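## Task

Gather the two timers that have black round caps onto a single top next to the arms, and gather the two wooden pillar blocks onto a single top. All four must stay upright in their current orientation, each with its entire base resting on the top. Every other object must finish resting directly on the same top it started on. Nothing may enter the slot in any weight's top. The result must hold without any robot supporting it. Finish by opening the grippers and moving the arms away.

## Robot and tools

Setup. Four identical i2rt Big YAM arms, arm1 to arm4, work together in a physics simulation. Each has six revolute joints, a two-finger gripper and a wrist camera. Two fixed room cameras, room_a and room_b, watch the scene. A loose object may occasionally get a brief push from outside. With joints 1 and 6 at 0 and the hand level and pointing forward, the wrist camera sits above the hand looking toward the fingertips. Full reach is roughly 1.0 m from the joint 1 axis.

Frames. Everything shares one scene frame with its origin on the floor and +z up. The point called hand lies halfway between the fingertips; its z axis runs along the fingers and its y axis is the direction the fingers open and close. Hand poses depend on each robot's actual foot pose, which is never printed.

execute_actions. Argument actions is a list holding exactly one action (or empty, which only returns state and images). The action is an object keyed by arm name ("arm1" to "arm4"); each arm takes a "joints" object mapping joint names to absolute targets, not offsets. Keys and ranges, in radians except the gripper: joint1_rad -2.879 to 2.879 (rotation about the foot, positive counter-clockwise seen from above, 0 means unfolding toward where the foot faces); joint2_rad 0 to 3.141 (shoulder, 0 is upper arm pointing back about level, increasing lifts it then brings it forward); joint3_rad 0 to 3.019 (elbow, 0 is folded, increasing opens); joint4_rad -1.692 to 1.57 (hand pitch, positive tips fingers up); joint5_rad -1.57 to 1.57 (sideways hand swing, positive toward the arm's right); joint6_rad -2.094 to 2.094 (hand roll, positive clockwise viewed from behind). gripper_m is fingertip separation in metres, 0 to 0.093; each finger can squeeze with about 50 to 62 N, sometimes less. Arrival tolerances are ±0.045, ±0.14, ±0.09, ±0.055, ±0.03, ±0.035 rad and ±0.003 m respectively. All motions in one action begin together and may finish at different moments; joints move at different speeds, so the hand can sweep a wide arc. Optional cameras lists which images to return ("arm1_cam_wrist" ... "arm4_cam_wrist", "room_a", "room_b", or "all"); omitted, null or ["all"] gives every camera, [] gives none. The pictures line gives the image order. An unknown key, camera name or an out-of-range number rejects the whole call and nothing moves.

Omitted joints or arms are not frozen: they may keep driving toward an earlier target without joint_status saying so. A target very near the current reading may produce no motion.

Result lines. joint_status reports how each commanded motion ended. off_target: stopped short and may still be pushing. contact_stop or time_out: the old target is dropped and the joint holds its stop position, except that after time_out a joint may keep a target (clamped to within 0.375, 0.375, 0.113, 0.225, 0.075, 0.3 rad of its position for joints 1 to 6) and keep pushing, resuming if the path opens. To relax such a push, command the reported position. "joint command not followed", usually with a cause line, means a safety check (self and inter-arm clearance) blocked that arm's joint targets; the gripper command still runs, and blocked joints show not_followed. The arm may retry those targets on later actions until you give targets that pass. on_its_own lists what the robot does without this call's command; "held at" is the held target, not the position. A joint carrying a load can sag.

wait: seconds from 0 to 10; commands nothing and returns state and images like an empty action. zoom_image: camera plus region [x0, y0, x1, y1] in that camera's pixels, top-left origin, at most 504 by 504, on the latest full image. read_manual: section "licences" returns licence texts only. finished_scene: scene number; ends the scene irreversibly after the last command has been held, reports success and gives the next task. Ending a reply without any tool call ends everything.

Cameras. Wrist cameras are fisheye, 616x616, focal about 214 px, centre near (309, 311). room_a is 504x504, about 70 degree vertical field; room_b is 504x504, about 89 degrees.

Hazards. Robots never stop merely on touching; they keep shoving and can push hard, and sustained pushing or holding heats motors. A MOTOR HOT line appears from 85 °C; at 100 °C that whole arm and its gripper go limp and it falls, reported as an OVER-TEMPERATURE FAULT, with unreached keys showing limit_stop_at_motor_heat (resend those targets). Heat partly carries into the next scene. A hard squeeze between two arms fails and ends the run, and a hard collision may; the clearance check can react late and ignores fingers, gripper housings and wrist cameras, and no state line reports arm-to-arm contact. Objects touching robots do not count. Arms do not wait for each other. If a result reports a stop, the remaining execute_actions, wait and finished_scene calls in that reply are skipped. The simulation keeps running while you think, holding the last command. Avoid dropping, slipping, slamming or knocking objects, never send anything off the work area or to the floor, keep items out of weight slots, and release and back away at the end. Faster robot motion is better.

Each tool is called after "Call:" by a JSON object that holds its "name" and its "arguments", one argument or row to a line.

## Session

Call:
{"name": "execute_actions", "arguments": {
  "actions": []
}}

Scene clock: 0.00 s.
arm1.joint_positions: joint1_rad=-0.027 joint2_rad=+0.262 joint3_rad=+1.335 joint4_rad=-1.497 joint5_rad=-0.091 joint6_rad=+0.078 gripper_m=+0.095
arm1.joint_status: not commanded
arm1.hand: x=-0.0173 y=-1.8033 z=+1.3413 quat_wxyz=(-0.083, -0.840, -0.020, +0.536) (m; scene frame)
arm2.joint_positions: joint1_rad=-0.702 joint2_rad=+0.274 joint3_rad=+1.378 joint4_rad=-1.322 joint5_rad=-0.028 joint6_rad=-0.316 gripper_m=+0.094
arm2.joint_status: not commanded
arm2.hand: x=+0.3727 y=-0.4498 z=+1.3239 quat_wxyz=(-0.580, -0.048, -0.782, +0.225) (m; scene frame)
arm3.joint_positions: joint1_rad=-0.753 joint2_rad=+0.302 joint3_rad=+1.692 joint4_rad=-1.259 joint5_rad=+0.100 joint6_rad=-0.666 gripper_m=+0.094
arm3.joint_status: not commanded
arm3.hand: x=-0.6193 y=+0.7559 z=+1.4803 quat_wxyz=(-0.052, -0.498, -0.433, +0.750) (m; scene frame)
arm4.joint_positions: joint1_rad=+0.871 joint2_rad=+0.580 joint3_rad=+1.495 joint4_rad=-1.208 joint5_rad=-0.279 joint6_rad=+0.481 gripper_m=+0.095
arm4.joint_status: not commanded
arm4.hand: x=+0.0380 y=+1.4797 z=+1.3888 quat_wxyz=(+0.158, +0.770, -0.231, -0.574) (m; scene frame)
pictures: arm1_cam_wrist, arm2_cam_wrist, arm3_cam_wrist, arm4_cam_wrist, room_a, room_b
Images, in order (width x height): arm1_cam_wrist 616x616, arm2_cam_wrist 616x616, arm3_cam_wrist 616x616, arm4_cam_wrist 616x616, room_a 504x504, room_b 504x504.

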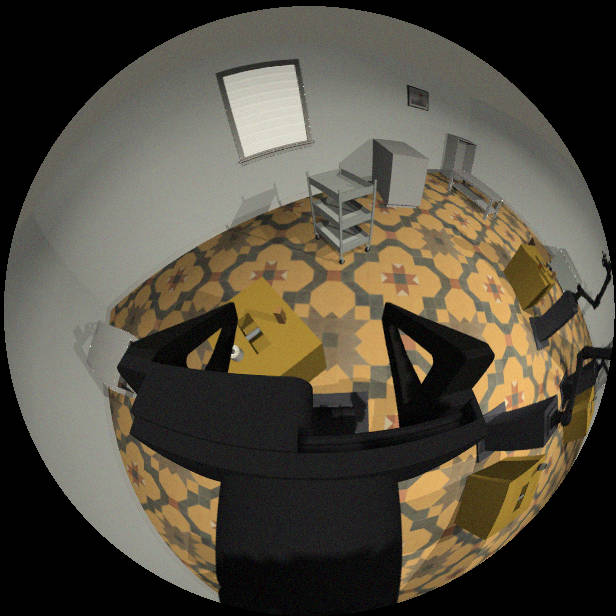

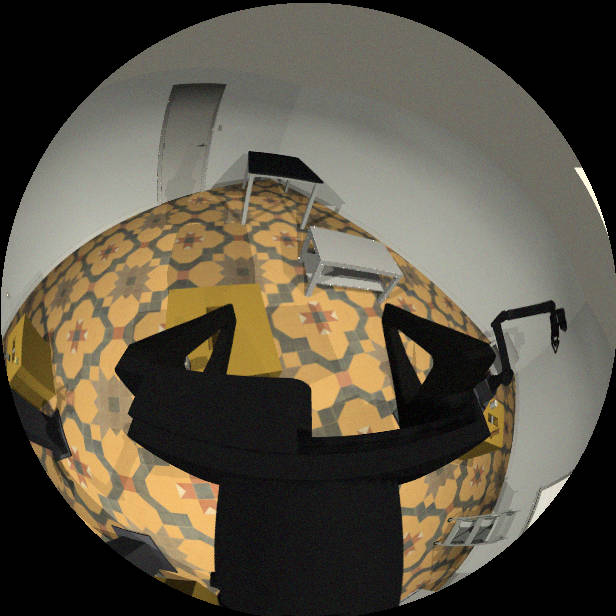

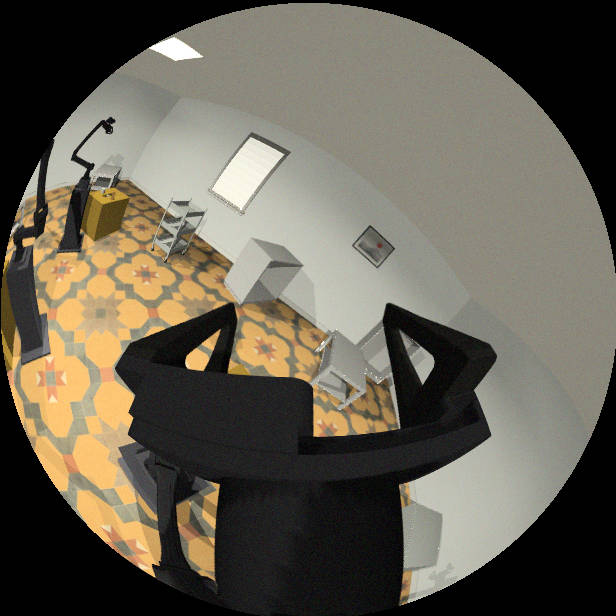

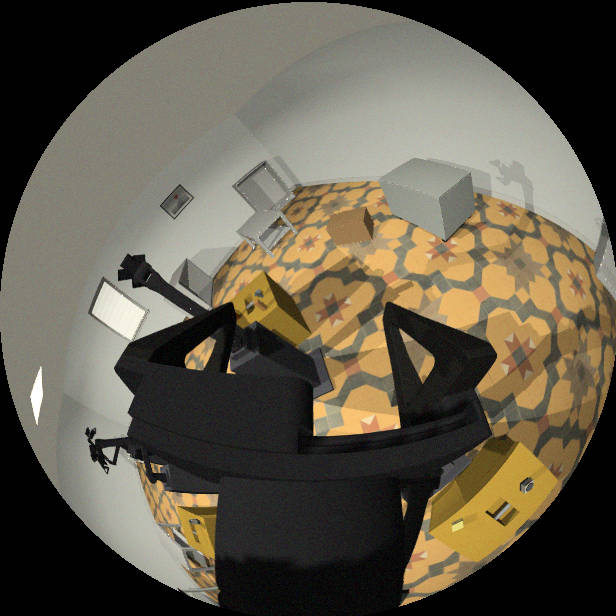

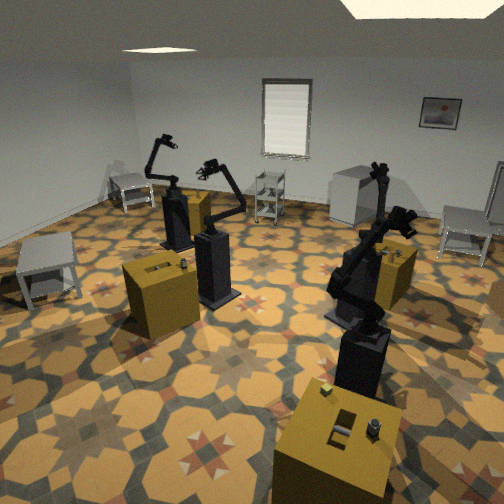

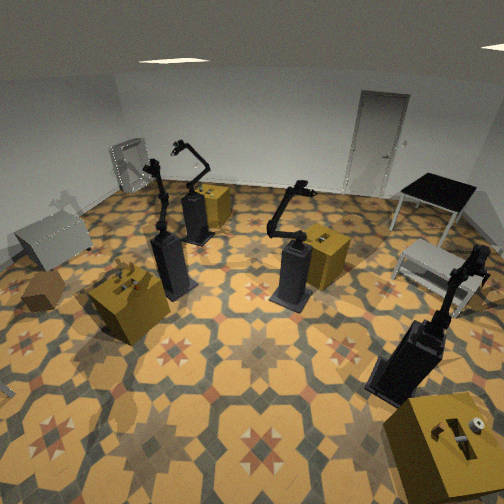

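Call:
{"name": "zoom_image", "arguments": {
  "camera": "room_a",
  "region": [270, 360, 410, 500]
}}

Call:
{"name": "zoom_image", "arguments": {
  "camera": "room_a",
  "region": [110, 180, 250, 320]
}}

Call:
{"name": "zoom_image", "arguments": {
  "camera": "room_b",
  "region": [380, 380, 504, 504]
}}

Call:
{"name": "zoom_image", "arguments": {
  "camera": "room_b",
  "region": [80, 240, 200, 360]
}}

Call:
{"name": "zoom_image", "arguments": {
  "camera": "room_b",
  "region": [270, 200, 370, 300]
}}

Region (270, 360, 410, 500) of room_a's 504x504 image, scaled by 3.600, with more detail than that image has.

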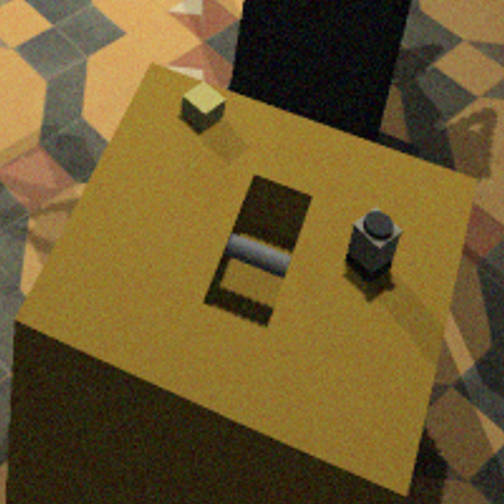

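Region (110, 180, 250, 320) of room_a's 504x504 image, scaled by 3.600, with more detail than that image has.

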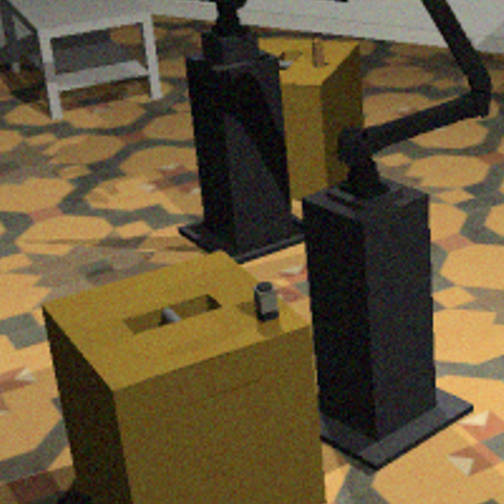

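Region (380, 380, 504, 504) of room_b's 504x504 image, scaled by 4.065, with more detail than that image has.

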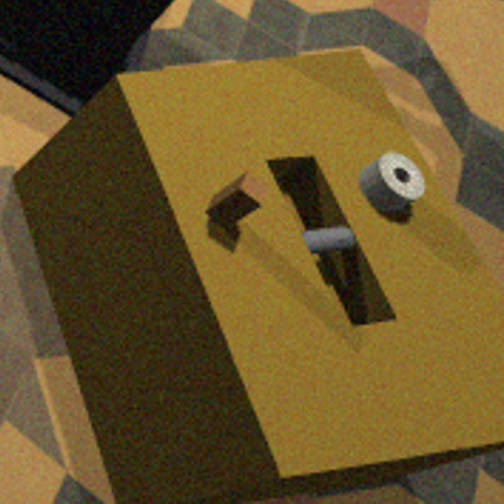

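Region (80, 240, 200, 360) of room_b's 504x504 image, scaled by 4.200, with more detail than that image has.

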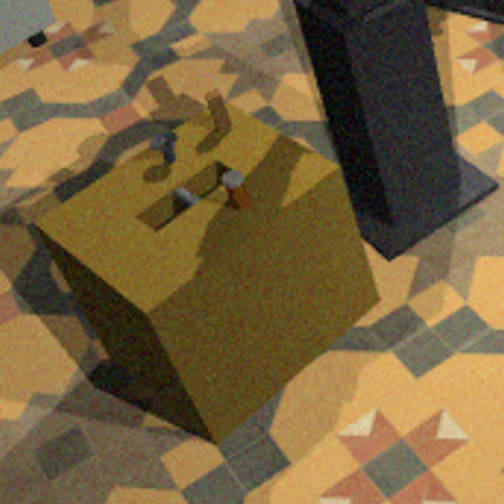

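Region (270, 200, 370, 300) of room_b's 504x504 image, scaled by 5.040, with more detail than that image has.

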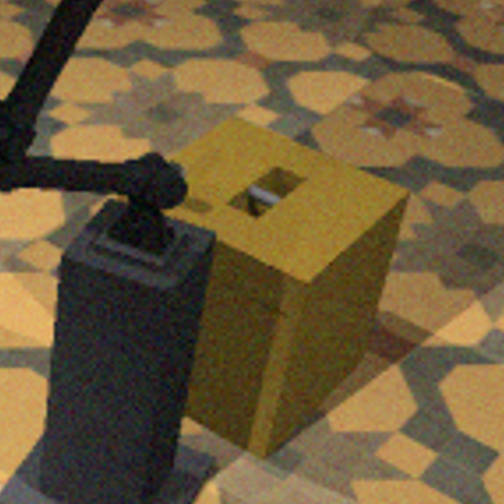

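Call:
{"name": "execute_actions", "arguments": {
  "actions": [
    {"arm1":{"joints":{"joint1_rad":0.3,"joint2_rad":1.0,"joint3_rad":1.2,"joint4_rad":-1.5,"joint5_rad":0,"joint6_rad":0}},"arm2":{"joints":{"joint1_rad":-0.3,"joint2_rad":1.0,"joint3_rad":1.2,"joint4_rad":-1.5,"joint5_rad":0,"joint6_rad":0}},"arm3":{"joints":{"joint1_rad":-1.6,"joint2_rad":1.0,"joint3_rad":1.2,"joint4_rad":-1.5,"joint5_rad":0,"joint6_rad":0}},"arm4":{"joints":{"joint1_rad":-1.1,"joint2_rad":1.0,"joint3_rad":1.2,"joint4_rad":-1.5,"joint5_rad":0,"joint6_rad":0}}}
  ]
}}

Scene clock: 81.23 s.
arm1.joint_positions: joint1_rad=+0.296 joint2_rad=+1.000 joint3_rad=+1.186 joint4_rad=-1.497 joint5_rad=-0.002 joint6_rad=+0.007 gripper_m=+0.095
arm1.joint_status: all done
arm1.hand: x=-0.2273 y=-1.9047 z=+1.1315 quat_wxyz=(-0.032, -0.973, -0.191, +0.126) (m; scene frame)
arm2.joint_positions: joint1_rad=-0.307 joint2_rad=+1.002 joint3_rad=+1.191 joint4_rad=-1.491 joint5_rad=+0.000 joint6_rad=-0.014 gripper_m=+0.094
arm2.joint_status: all done
arm2.hand: x=+0.6048 y=-0.4349 z=+1.0562 quat_wxyz=(-0.129, -0.026, -0.991, +0.003) (m; scene frame)
arm3.joint_positions: joint1_rad=-1.592 joint2_rad=+1.000 joint3_rad=+1.171 joint4_rad=-1.485 joint5_rad=-0.002 joint6_rad=-0.009 gripper_m=+0.094
arm3.joint_status: all done
arm3.hand: x=-0.9214 y=+0.7228 z=+1.0762 quat_wxyz=(-0.005, -0.992, -0.028, +0.125) (m; scene frame)
arm4.joint_positions: joint1_rad=-1.095 joint2_rad=+1.011 joint3_rad=+1.165 joint4_rad=-1.490 joint5_rad=-0.001 joint6_rad=+0.017 gripper_m=+0.095
arm4.joint_status: all done
arm4.hand: x=+0.4552 y=+1.6996 z=+1.0741 quat_wxyz=(-0.113, +0.408, -0.905, -0.048) (m; scene frame)
pictures: arm1_cam_wrist, arm2_cam_wrist, arm3_cam_wrist, arm4_cam_wrist, room_a, room_b
Images, in order (width x height): arm1_cam_wrist 616x616, arm2_cam_wrist 616x616, arm3_cam_wrist 616x616, arm4_cam_wrist 616x616, room_a 504x504, room_b 504x504.

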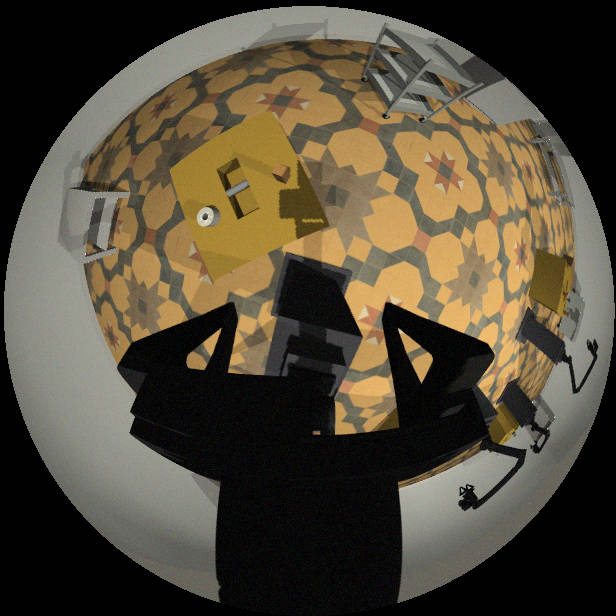

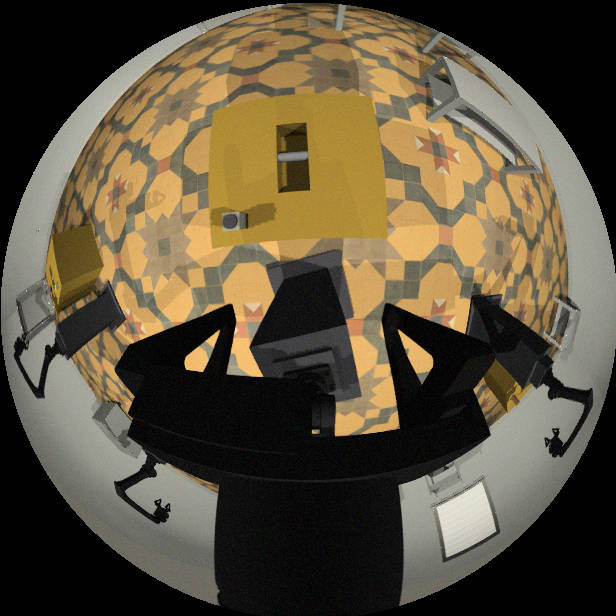

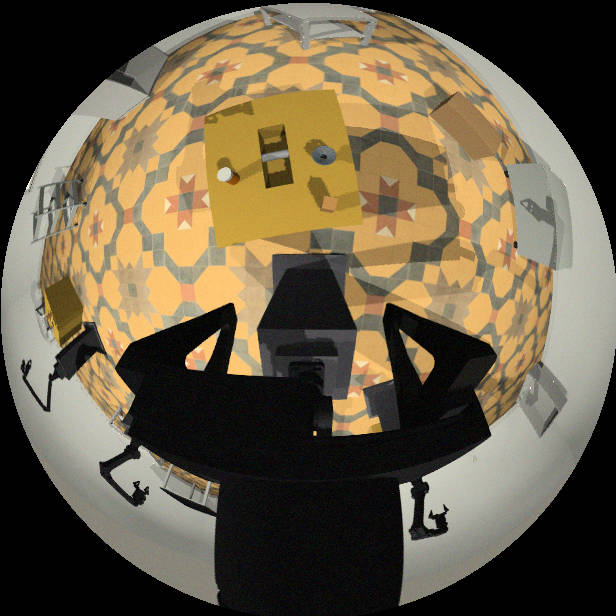

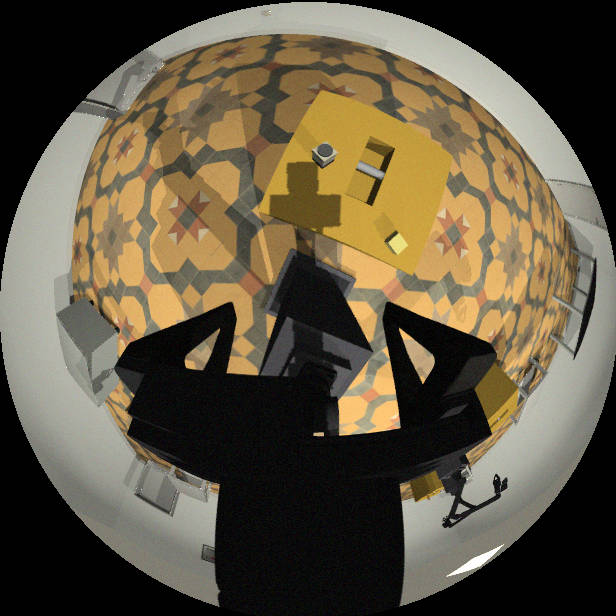

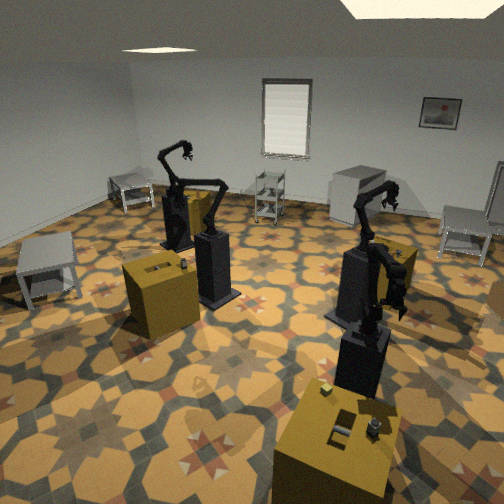

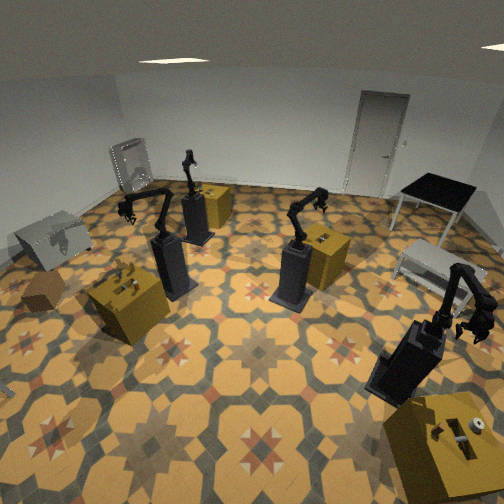

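Call:
{"name": "execute_actions", "arguments": {
  "actions": [
    {"arm1":{"joints":{"joint1_rad":0.44,"joint2_rad":1.762,"joint3_rad":1.24,"joint4_rad":-1.04}},"arm2":{"joints":{"joint1_rad":0.17,"joint2_rad":0.97,"joint3_rad":0.40,"joint4_rad":-0.212}}}
  ],
  "cameras": ["arm1_cam_wrist","arm2_cam_wrist","room_a","room_b"]
}}

Scene clock: 139.23 s.
arm1.joint_positions: joint1_rad=+0.443 joint2_rad=+1.758 joint3_rad=+1.215 joint4_rad=-1.056 joint5_rad=-0.002 joint6_rad=+0.007 gripper_m=+0.095
arm1.joint_status: all done
arm1.hand: x=-0.3476 y=-2.0337 z=+0.8599 quat_wxyz=(-0.002, -0.964, -0.265, -0.015) (m; scene frame)
arm2.joint_positions: joint1_rad=+0.164 joint2_rad=+0.969 joint3_rad=+0.396 joint4_rad=-0.227 joint5_rad=+0.000 joint6_rad=-0.013 gripper_m=+0.094
arm2.joint_status: all done
arm2.hand: x=+0.6151 y=-0.2728 z=+0.8338 quat_wxyz=(-0.365, +0.191, -0.908, -0.076) (m; scene frame)
arm3.joint_positions: joint1_rad=-1.592 joint2_rad=+1.000 joint3_rad=+1.171 joint4_rad=-1.485 joint5_rad=-0.002 joint6_rad=-0.009 gripper_m=+0.094
arm3.joint_status: not commanded
arm3.hand: x=-0.9214 y=+0.7228 z=+1.0762 quat_wxyz=(-0.005, -0.992, -0.028, +0.125) (m; scene frame)
arm4.joint_positions: joint1_rad=-1.095 joint2_rad=+1.011 joint3_rad=+1.165 joint4_rad=-1.490 joint5_rad=-0.001 joint6_rad=+0.016 gripper_m=+0.095
arm4.joint_status: not commanded
arm4.hand: x=+0.4552 y=+1.6996 z=+1.0741 quat_wxyz=(-0.113, +0.408, -0.905, -0.048) (m; scene frame)
pictures: arm1_cam_wrist, arm2_cam_wrist, room_a, room_b
Images, in order (width x height): arm1_cam_wrist 616x616, arm2_cam_wrist 616x616, room_a 504x504, room_b 504x504.

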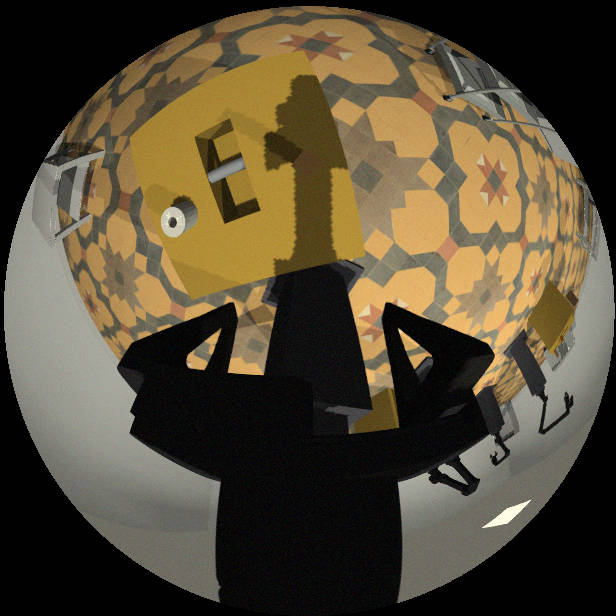

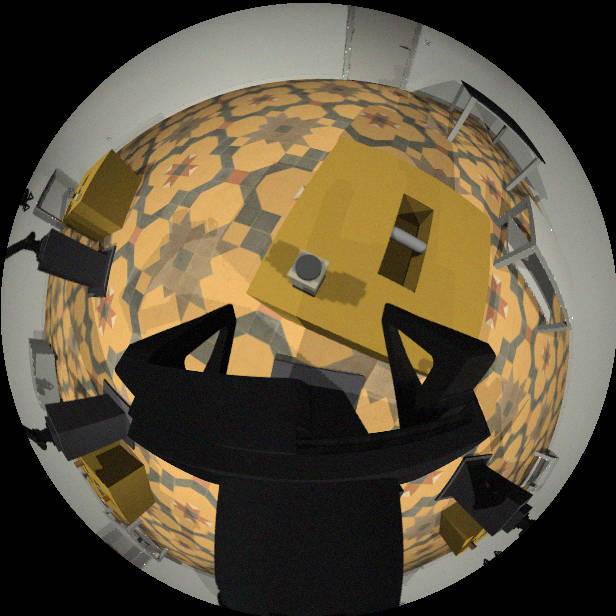

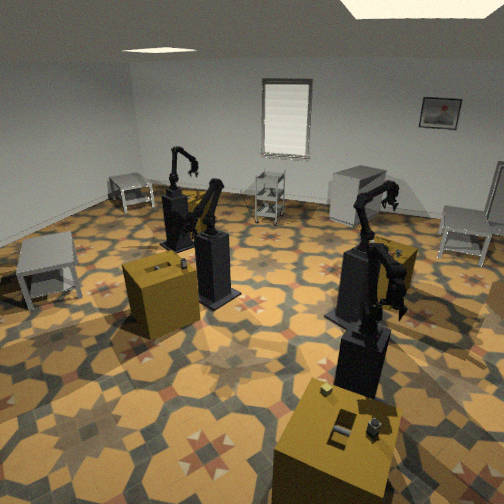

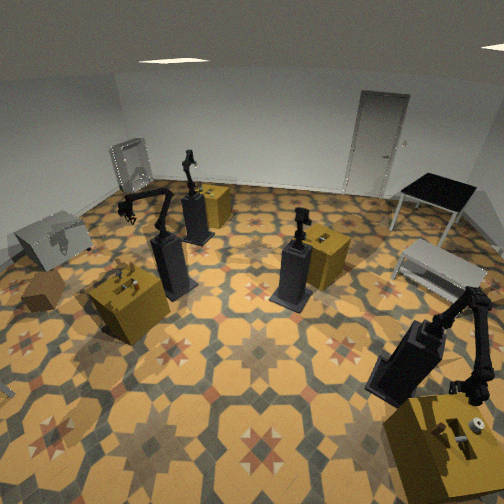

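Call:
{"name": "zoom_image", "arguments": {
  "camera": "arm2_cam_wrist",
  "region": [240, 210, 380, 350]
}}

Call:
{"name": "zoom_image", "arguments": {
  "camera": "arm1_cam_wrist",
  "region": [250, 100, 370, 220]
}}

Region (240, 210, 380, 350) of arm2_cam_wrist's 616x616 image, scaled by 3.600, with more detail than that image has.

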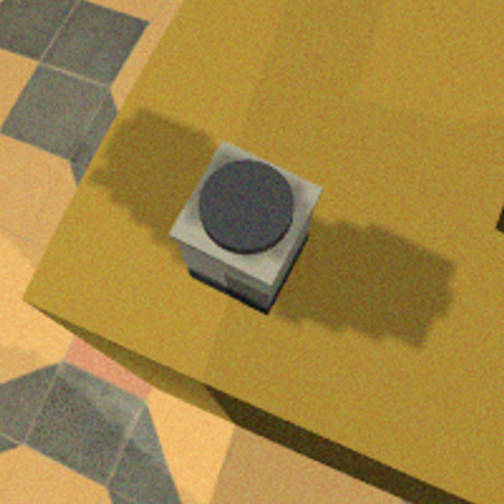

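Region (250, 100, 370, 220) of arm1_cam_wrist's 616x616 image, scaled by 4.200, with more detail than that image has.

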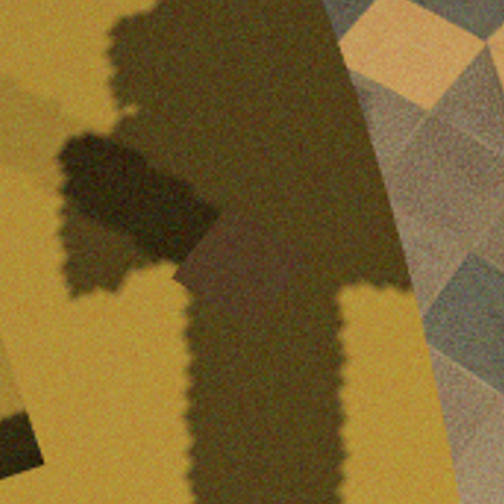

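Call:
{"name": "execute_actions", "arguments": {
  "actions": [
    {"arm1":{"joints":{"joint2_rad":2.111,"joint3_rad":1.29,"joint4_rad":-0.715}},"arm2":{"joints":{"joint2_rad":1.70,"joint3_rad":0.40,"joint4_rad":0.62}}}
  ],
  "cameras": ["arm1_cam_wrist","arm2_cam_wrist","room_a","room_b"]
}}

Scene clock: 185.40 s.
arm1.joint_positions: joint1_rad=+0.443 joint2_rad=+2.125 joint3_rad=+1.274 joint4_rad=-0.732 joint5_rad=-0.002 joint6_rad=+0.007 gripper_m=+0.095
arm1.joint_status: all done
arm1.hand: x=-0.3886 y=-2.0603 z=+0.6970 quat_wxyz=(-0.004, -0.964, -0.265, -0.007) (m; scene frame)
arm2.joint_positions: joint1_rad=+0.164 joint2_rad=+1.692 joint3_rad=+0.396 joint4_rad=+0.605 joint5_rad=+0.000 joint6_rad=-0.013 gripper_m=+0.094
arm2.joint_status: all done
arm2.hand: x=+0.6806 y=-0.2437 z=+0.7094 quat_wxyz=(-0.414, +0.186, -0.887, -0.086) (m; scene frame)
arm3.joint_positions: joint1_rad=-1.592 joint2_rad=+1.000 joint3_rad=+1.171 joint4_rad=-1.485 joint5_rad=-0.002 joint6_rad=-0.009 gripper_m=+0.094
arm3.joint_status: not commanded
arm3.hand: x=-0.9214 y=+0.7228 z=+1.0762 quat_wxyz=(-0.005, -0.992, -0.028, +0.125) (m; scene frame)
arm4.joint_positions: joint1_rad=-1.095 joint2_rad=+1.011 joint3_rad=+1.165 joint4_rad=-1.490 joint5_rad=-0.001 joint6_rad=+0.016 gripper_m=+0.095
arm4.joint_status: not commanded
arm4.hand: x=+0.4552 y=+1.6996 z=+1.0741 quat_wxyz=(-0.113, +0.408, -0.905, -0.048) (m; scene frame)
pictures: arm1_cam_wrist, arm2_cam_wrist, room_a, room_b
Images, in order (width x height): arm1_cam_wrist 616x616, arm2_cam_wrist 616x616, room_a 504x504, room_b 504x504.

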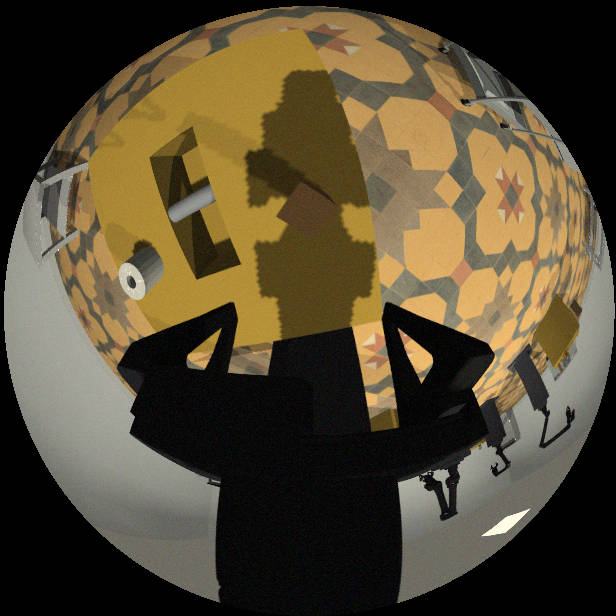

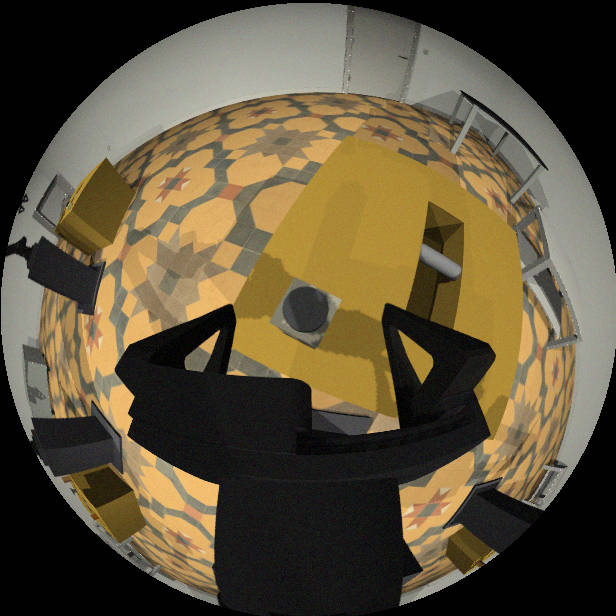

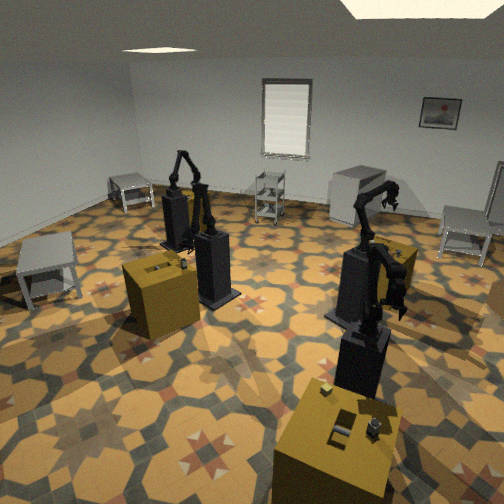

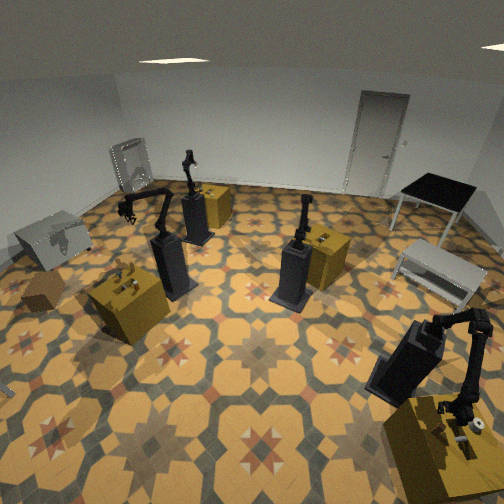

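Call:
{"name": "execute_actions", "arguments": {
  "actions": [
    {"arm1":{"joints":{"joint1_rad":0.45,"joint2_rad":2.235,"joint3_rad":1.407,"joint4_rad":-0.697,"joint6_rad":0.58}},"arm2":{"joints":{"joint2_rad":2.18,"joint3_rad":0.50,"joint4_rad":0.995}}}
  ],
  "cameras": ["arm1_cam_wrist","arm2_cam_wrist","room_a","room_b"]
}}

Scene clock: 215.87 s.
arm1.joint_positions: joint1_rad=+0.443 joint2_rad=+2.207 joint3_rad=+1.386 joint4_rad=-0.708 joint5_rad=-0.002 joint6_rad=+0.572 gripper_m=+0.095
arm1.joint_status: all done
arm1.hand: x=-0.4263 y=-2.0831 z=+0.6824 quat_wxyz=(-0.016, -1.000, +0.015, +0.015) (m; scene frame)
arm2.joint_positions: joint1_rad=+0.164 joint2_rad=+2.178 joint3_rad=+0.500 joint4_rad=+0.979 joint5_rad=+0.000 joint6_rad=-0.013 gripper_m=+0.094
arm2.joint_status: all done
arm2.hand: x=+0.6910 y=-0.2383 z=+0.6000 quat_wxyz=(-0.410, +0.186, -0.889, -0.085) (m; scene frame)
arm3.joint_positions: joint1_rad=-1.592 joint2_rad=+1.000 joint3_rad=+1.171 joint4_rad=-1.485 joint5_rad=-0.002 joint6_rad=-0.009 gripper_m=+0.094
arm3.joint_status: not commanded
arm3.hand: x=-0.9214 y=+0.7228 z=+1.0762 quat_wxyz=(-0.005, -0.992, -0.028, +0.125) (m; scene frame)
arm4.joint_positions: joint1_rad=-1.095 joint2_rad=+1.011 joint3_rad=+1.165 joint4_rad=-1.490 joint5_rad=-0.001 joint6_rad=+0.016 gripper_m=+0.095
arm4.joint_status: not commanded
arm4.hand: x=+0.4552 y=+1.6996 z=+1.0741 quat_wxyz=(-0.113, +0.408, -0.905, -0.048) (m; scene frame)
pictures: arm1_cam_wrist, arm2_cam_wrist, room_a, room_b
Images, in order (width x height): arm1_cam_wrist 616x616, arm2_cam_wrist 616x616, room_a 504x504, room_b 504x504.

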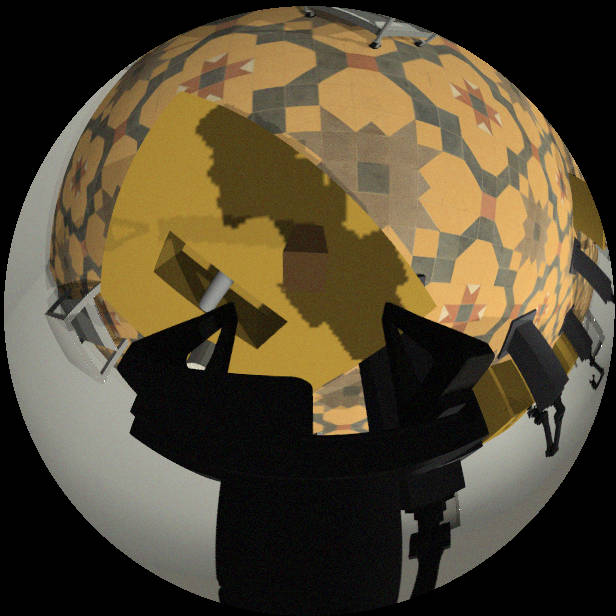

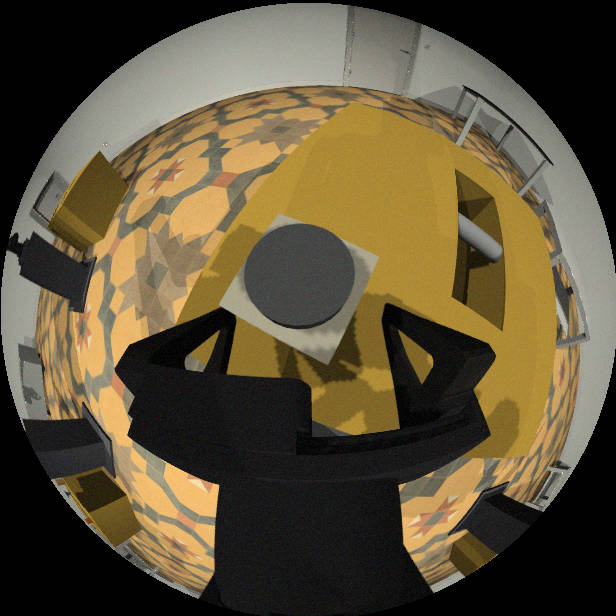

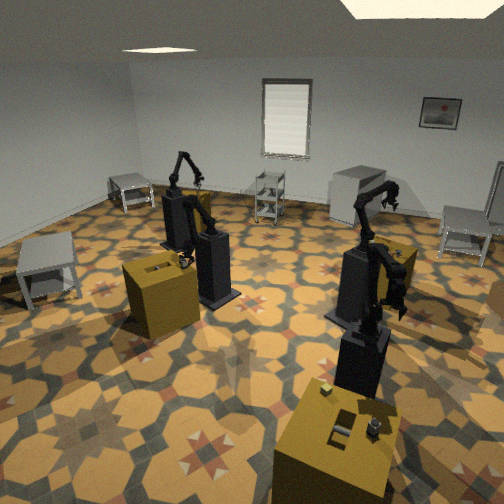

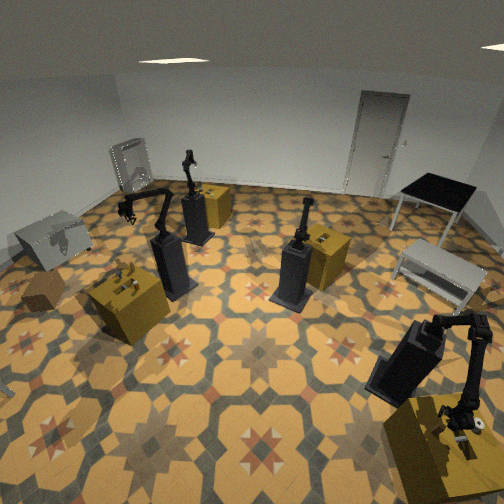

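Call:
{"name": "execute_actions", "arguments": {
  "actions": [
    {"arm1":{"joints":{"joint2_rad":2.385,"joint3_rad":1.465,"joint4_rad":-0.62}},"arm2":{"joints":{"joint2_rad":2.15,"joint3_rad":0.525,"joint4_rad":0.94}}}
  ],
  "cameras": ["arm1_cam_wrist","arm2_cam_wrist"]
}}

Scene clock: 241.10 s.
arm1.joint_positions: joint1_rad=+0.443 joint2_rad=+2.379 joint3_rad=+1.453 joint4_rad=-0.632 joint5_rad=-0.002 joint6_rad=+0.573 gripper_m=+0.095
arm1.joint_status: all done
arm1.hand: x=-0.4288 y=-2.0855 z=+0.6050 quat_wxyz=(-0.008, -1.000, +0.015, +0.003) (m; scene frame)
arm2.joint_positions: joint1_rad=+0.164 joint2_rad=+2.156 joint3_rad=+0.521 joint4_rad=+0.949 joint5_rad=+0.000 joint6_rad=-0.013 gripper_m=+0.094
arm2.joint_status: all done
arm2.hand: x=+0.7025 y=-0.2334 z=+0.6070 quat_wxyz=(-0.416, +0.186, -0.886, -0.086) (m; scene frame)
arm3.joint_positions: joint1_rad=-1.592 joint2_rad=+1.000 joint3_rad=+1.171 joint4_rad=-1.485 joint5_rad=-0.002 joint6_rad=-0.009 gripper_m=+0.094
arm3.joint_status: not commanded
arm3.hand: x=-0.9214 y=+0.7228 z=+1.0762 quat_wxyz=(-0.005, -0.992, -0.028, +0.125) (m; scene frame)
arm4.joint_positions: joint1_rad=-1.095 joint2_rad=+1.011 joint3_rad=+1.165 joint4_rad=-1.490 joint5_rad=-0.001 joint6_rad=+0.016 gripper_m=+0.095
arm4.joint_status: not commanded
arm4.hand: x=+0.4552 y=+1.6996 z=+1.0741 quat_wxyz=(-0.113, +0.408, -0.905, -0.048) (m; scene frame)
pictures: arm1_cam_wrist, arm2_cam_wrist
Images, in order (width x height): arm1_cam_wrist 616x616, arm2_cam_wrist 616x616.

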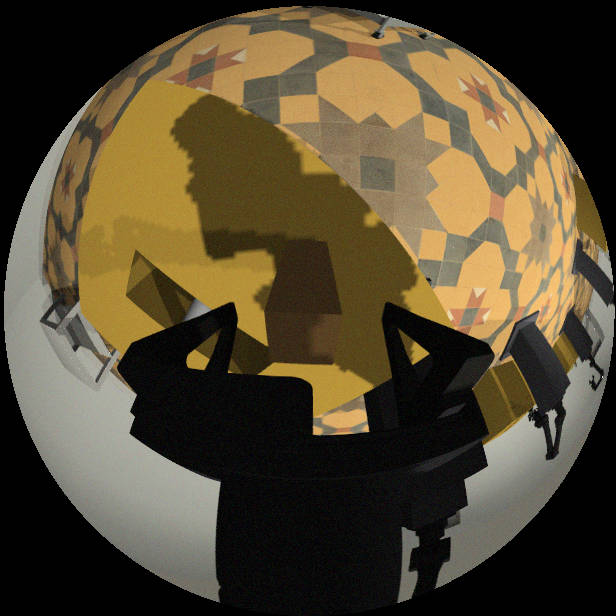

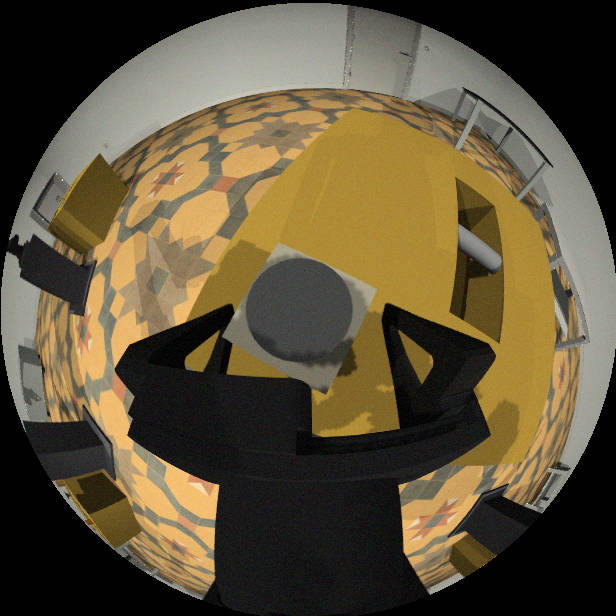

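Call:
{"name": "execute_actions", "arguments": {
  "actions": [
    {"arm1":{"joints":{"joint2_rad":2.42,"joint4_rad":-0.60}},"arm2":{"joints":{"gripper_m":0.03}}}
  ],
  "cameras": ["arm1_cam_wrist","arm2_cam_wrist"]
}}

Call:
{"name": "execute_actions", "arguments": {
  "actions": [
    {"arm1":{"joints":{"gripper_m":0.015}}}
  ],
  "cameras": ["arm1_cam_wrist","room_a"]
}}

Scene clock: 251.40 s.
arm1.joint_positions: joint1_rad=+0.443 joint2_rad=+2.384 joint3_rad=+1.453 joint4_rad=-0.617 joint5_rad=-0.002 joint6_rad=+0.573 gripper_m=+0.095
arm1.joint_status: all done
arm1.hand: x=-0.4304 y=-2.0865 z=+0.6023 quat_wxyz=(-0.011, -1.000, +0.015, +0.007) (m; scene frame)
arm2.joint_positions: joint1_rad=+0.164 joint2_rad=+2.156 joint3_rad=+0.521 joint4_rad=+0.949 joint5_rad=+0.001 joint6_rad=-0.012 gripper_m=+0.044
arm2.joint_status: gripper_m off_target (ended at +0.044, target +0.030)
arm2.hand: x=+0.7028 y=-0.2336 z=+0.6070 quat_wxyz=(-0.416, +0.185, -0.886, -0.086) (m; scene frame)
arm3.joint_positions: joint1_rad=-1.592 joint2_rad=+1.000 joint3_rad=+1.171 joint4_rad=-1.485 joint5_rad=-0.002 joint6_rad=-0.009 gripper_m=+0.094
arm3.joint_status: not commanded
arm3.hand: x=-0.9214 y=+0.7228 z=+1.0762 quat_wxyz=(-0.005, -0.992, -0.028, +0.125) (m; scene frame)
arm4.joint_positions: joint1_rad=-1.095 joint2_rad=+1.011 joint3_rad=+1.165 joint4_rad=-1.490 joint5_rad=-0.001 joint6_rad=+0.016 gripper_m=+0.095
arm4.joint_status: not commanded
arm4.hand: x=+0.4552 y=+1.6996 z=+1.0741 quat_wxyz=(-0.113, +0.408, -0.905, -0.048) (m; scene frame)
pictures: arm1_cam_wrist, arm2_cam_wrist
Images, in order (width x height): arm1_cam_wrist 616x616, arm2_cam_wrist 616x616.

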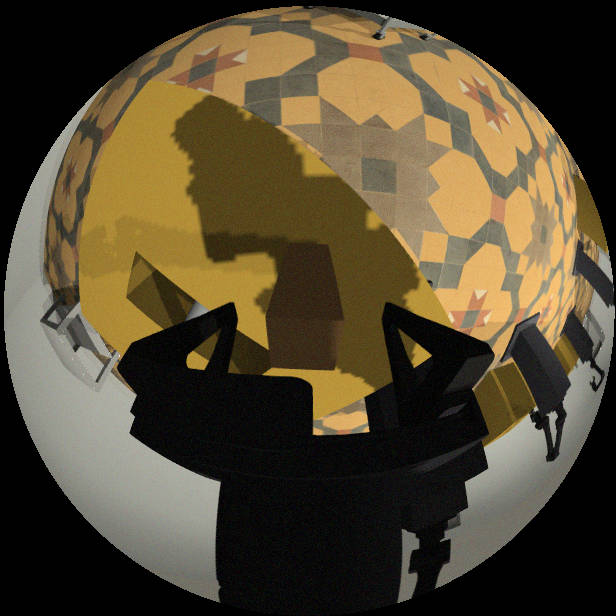

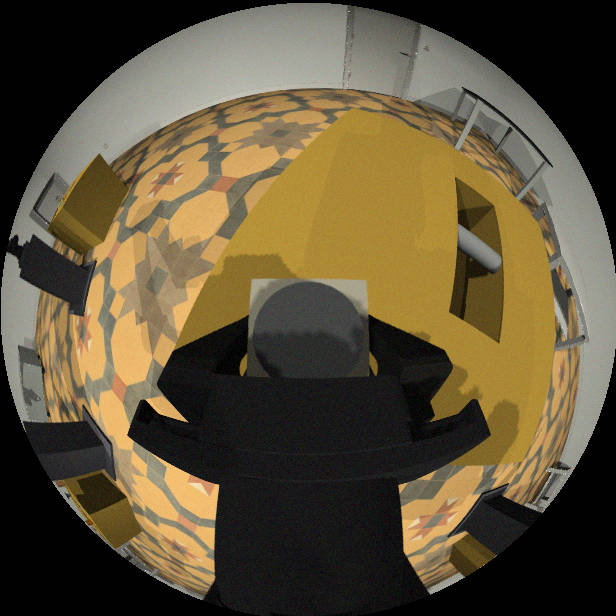

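Scene clock: 252.07 s.
arm1.joint_positions: joint1_rad=+0.443 joint2_rad=+2.384 joint3_rad=+1.453 joint4_rad=-0.617 joint5_rad=-0.001 joint6_rad=+0.574 gripper_m=+0.035
arm1.joint_status: gripper_m off_target (ended at +0.035, target +0.015)
arm1.hand: x=-0.4305 y=-2.0864 z=+0.6023 quat_wxyz=(-0.011, -1.000, +0.016, +0.007) (m; scene frame)
arm2.joint_positions: joint1_rad=+0.164 joint2_rad=+2.156 joint3_rad=+0.521 joint4_rad=+0.949 joint5_rad=+0.001 joint6_rad=-0.012 gripper_m=+0.044
arm2.joint_status: not commanded
arm2.hand: x=+0.7028 y=-0.2336 z=+0.6070 quat_wxyz=(-0.416, +0.185, -0.886, -0.086) (m; scene frame)
arm3.joint_positions: joint1_rad=-1.592 joint2_rad=+1.000 joint3_rad=+1.171 joint4_rad=-1.485 joint5_rad=-0.002 joint6_rad=-0.009 gripper_m=+0.094
arm3.joint_status: not commanded
arm3.hand: x=-0.9214 y=+0.7228 z=+1.0762 quat_wxyz=(-0.005, -0.992, -0.028, +0.125) (m; scene frame)
arm4.joint_positions: joint1_rad=-1.095 joint2_rad=+1.011 joint3_rad=+1.165 joint4_rad=-1.490 joint5_rad=-0.001 joint6_rad=+0.016 gripper_m=+0.095
arm4.joint_status: not commanded
arm4.hand: x=+0.4552 y=+1.6996 z=+1.0741 quat_wxyz=(-0.113, +0.408, -0.905, -0.048) (m; scene frame)
pictures: arm1_cam_wrist, room_a
Images, in order (width x height): arm1_cam_wrist 616x616, room_a 504x504.

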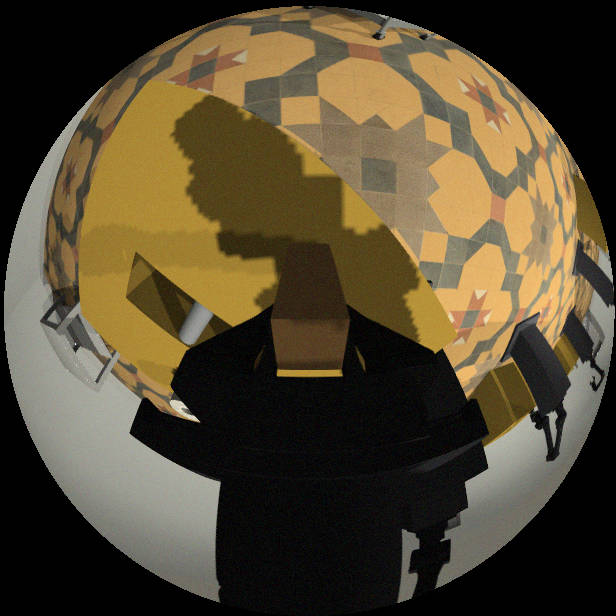

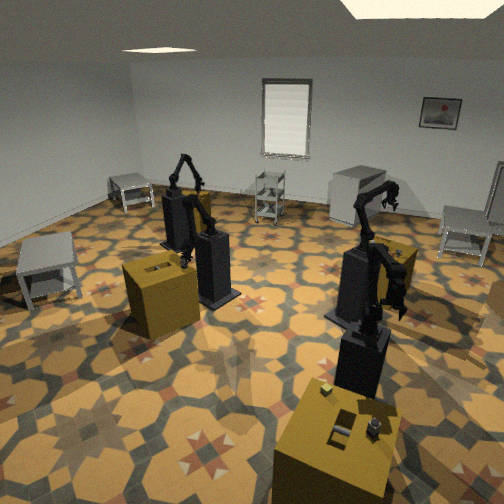

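Call:
{"name": "execute_actions", "arguments": {
  "actions": [
    {"arm1":{"joints":{"joint2_rad":2.05,"joint3_rad":1.29,"joint4_rad":-0.79}},"arm2":{"joints":{"joint2_rad":1.70,"joint3_rad":0.42,"joint4_rad":0.61}},"arm4":{"joints":{"joint1_rad":2.78}}}
  ],
  "cameras": ["room_a","room_b"]
}}

Scene clock: 278.93 s.
arm1.joint_positions: joint1_rad=+0.443 joint2_rad=+2.031 joint3_rad=+1.278 joint4_rad=-0.780 joint5_rad=-0.001 joint6_rad=+0.574 gripper_m=+0.035
arm1.joint_status: all done
arm1.hand: x=-0.3983 y=-2.0654 z=+0.7458 quat_wxyz=(-0.015, -1.000, +0.016, +0.014) (m; scene frame)
arm2.joint_positions: joint1_rad=+0.164 joint2_rad=+1.700 joint3_rad=+0.408 joint4_rad=+0.615 joint5_rad=+0.001 joint6_rad=-0.012 gripper_m=+0.044
arm2.joint_status: all done
arm2.hand: x=+0.6866 y=-0.2414 z=+0.7116 quat_wxyz=(-0.420, +0.185, -0.884, -0.087) (m; scene frame)
arm3.joint_positions: joint1_rad=-1.592 joint2_rad=+1.000 joint3_rad=+1.171 joint4_rad=-1.485 joint5_rad=-0.002 joint6_rad=-0.009 gripper_m=+0.094
arm3.joint_status: not commanded
arm3.hand: x=-0.9214 y=+0.7228 z=+1.0762 quat_wxyz=(-0.005, -0.992, -0.028, +0.125) (m; scene frame)
arm4.joint_positions: joint1_rad=+2.775 joint2_rad=+1.011 joint3_rad=+1.165 joint4_rad=-1.490 joint5_rad=-0.001 joint6_rad=+0.014 gripper_m=+0.095
arm4.joint_status: all done
arm4.hand: x=+0.2576 y=+1.1494 z=+1.0697 quat_wxyz=(+0.089, +0.701, +0.704, -0.075) (m; scene frame)
pictures: room_a, room_b
Images, in order (width x height): room_a 504x504, room_b 504x504.

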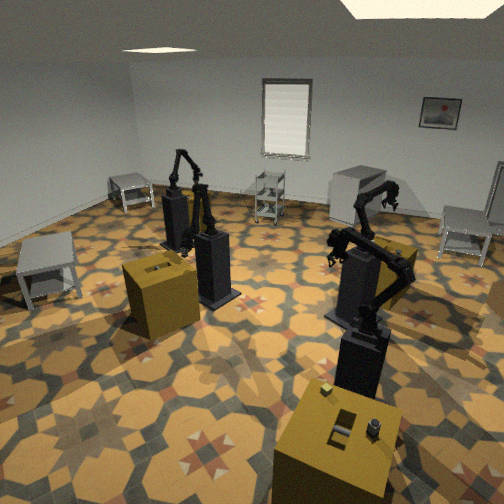

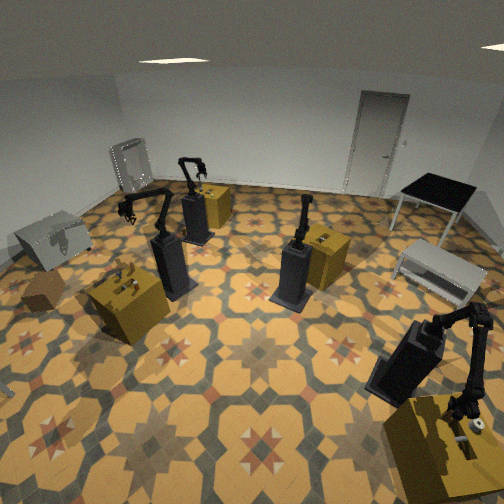

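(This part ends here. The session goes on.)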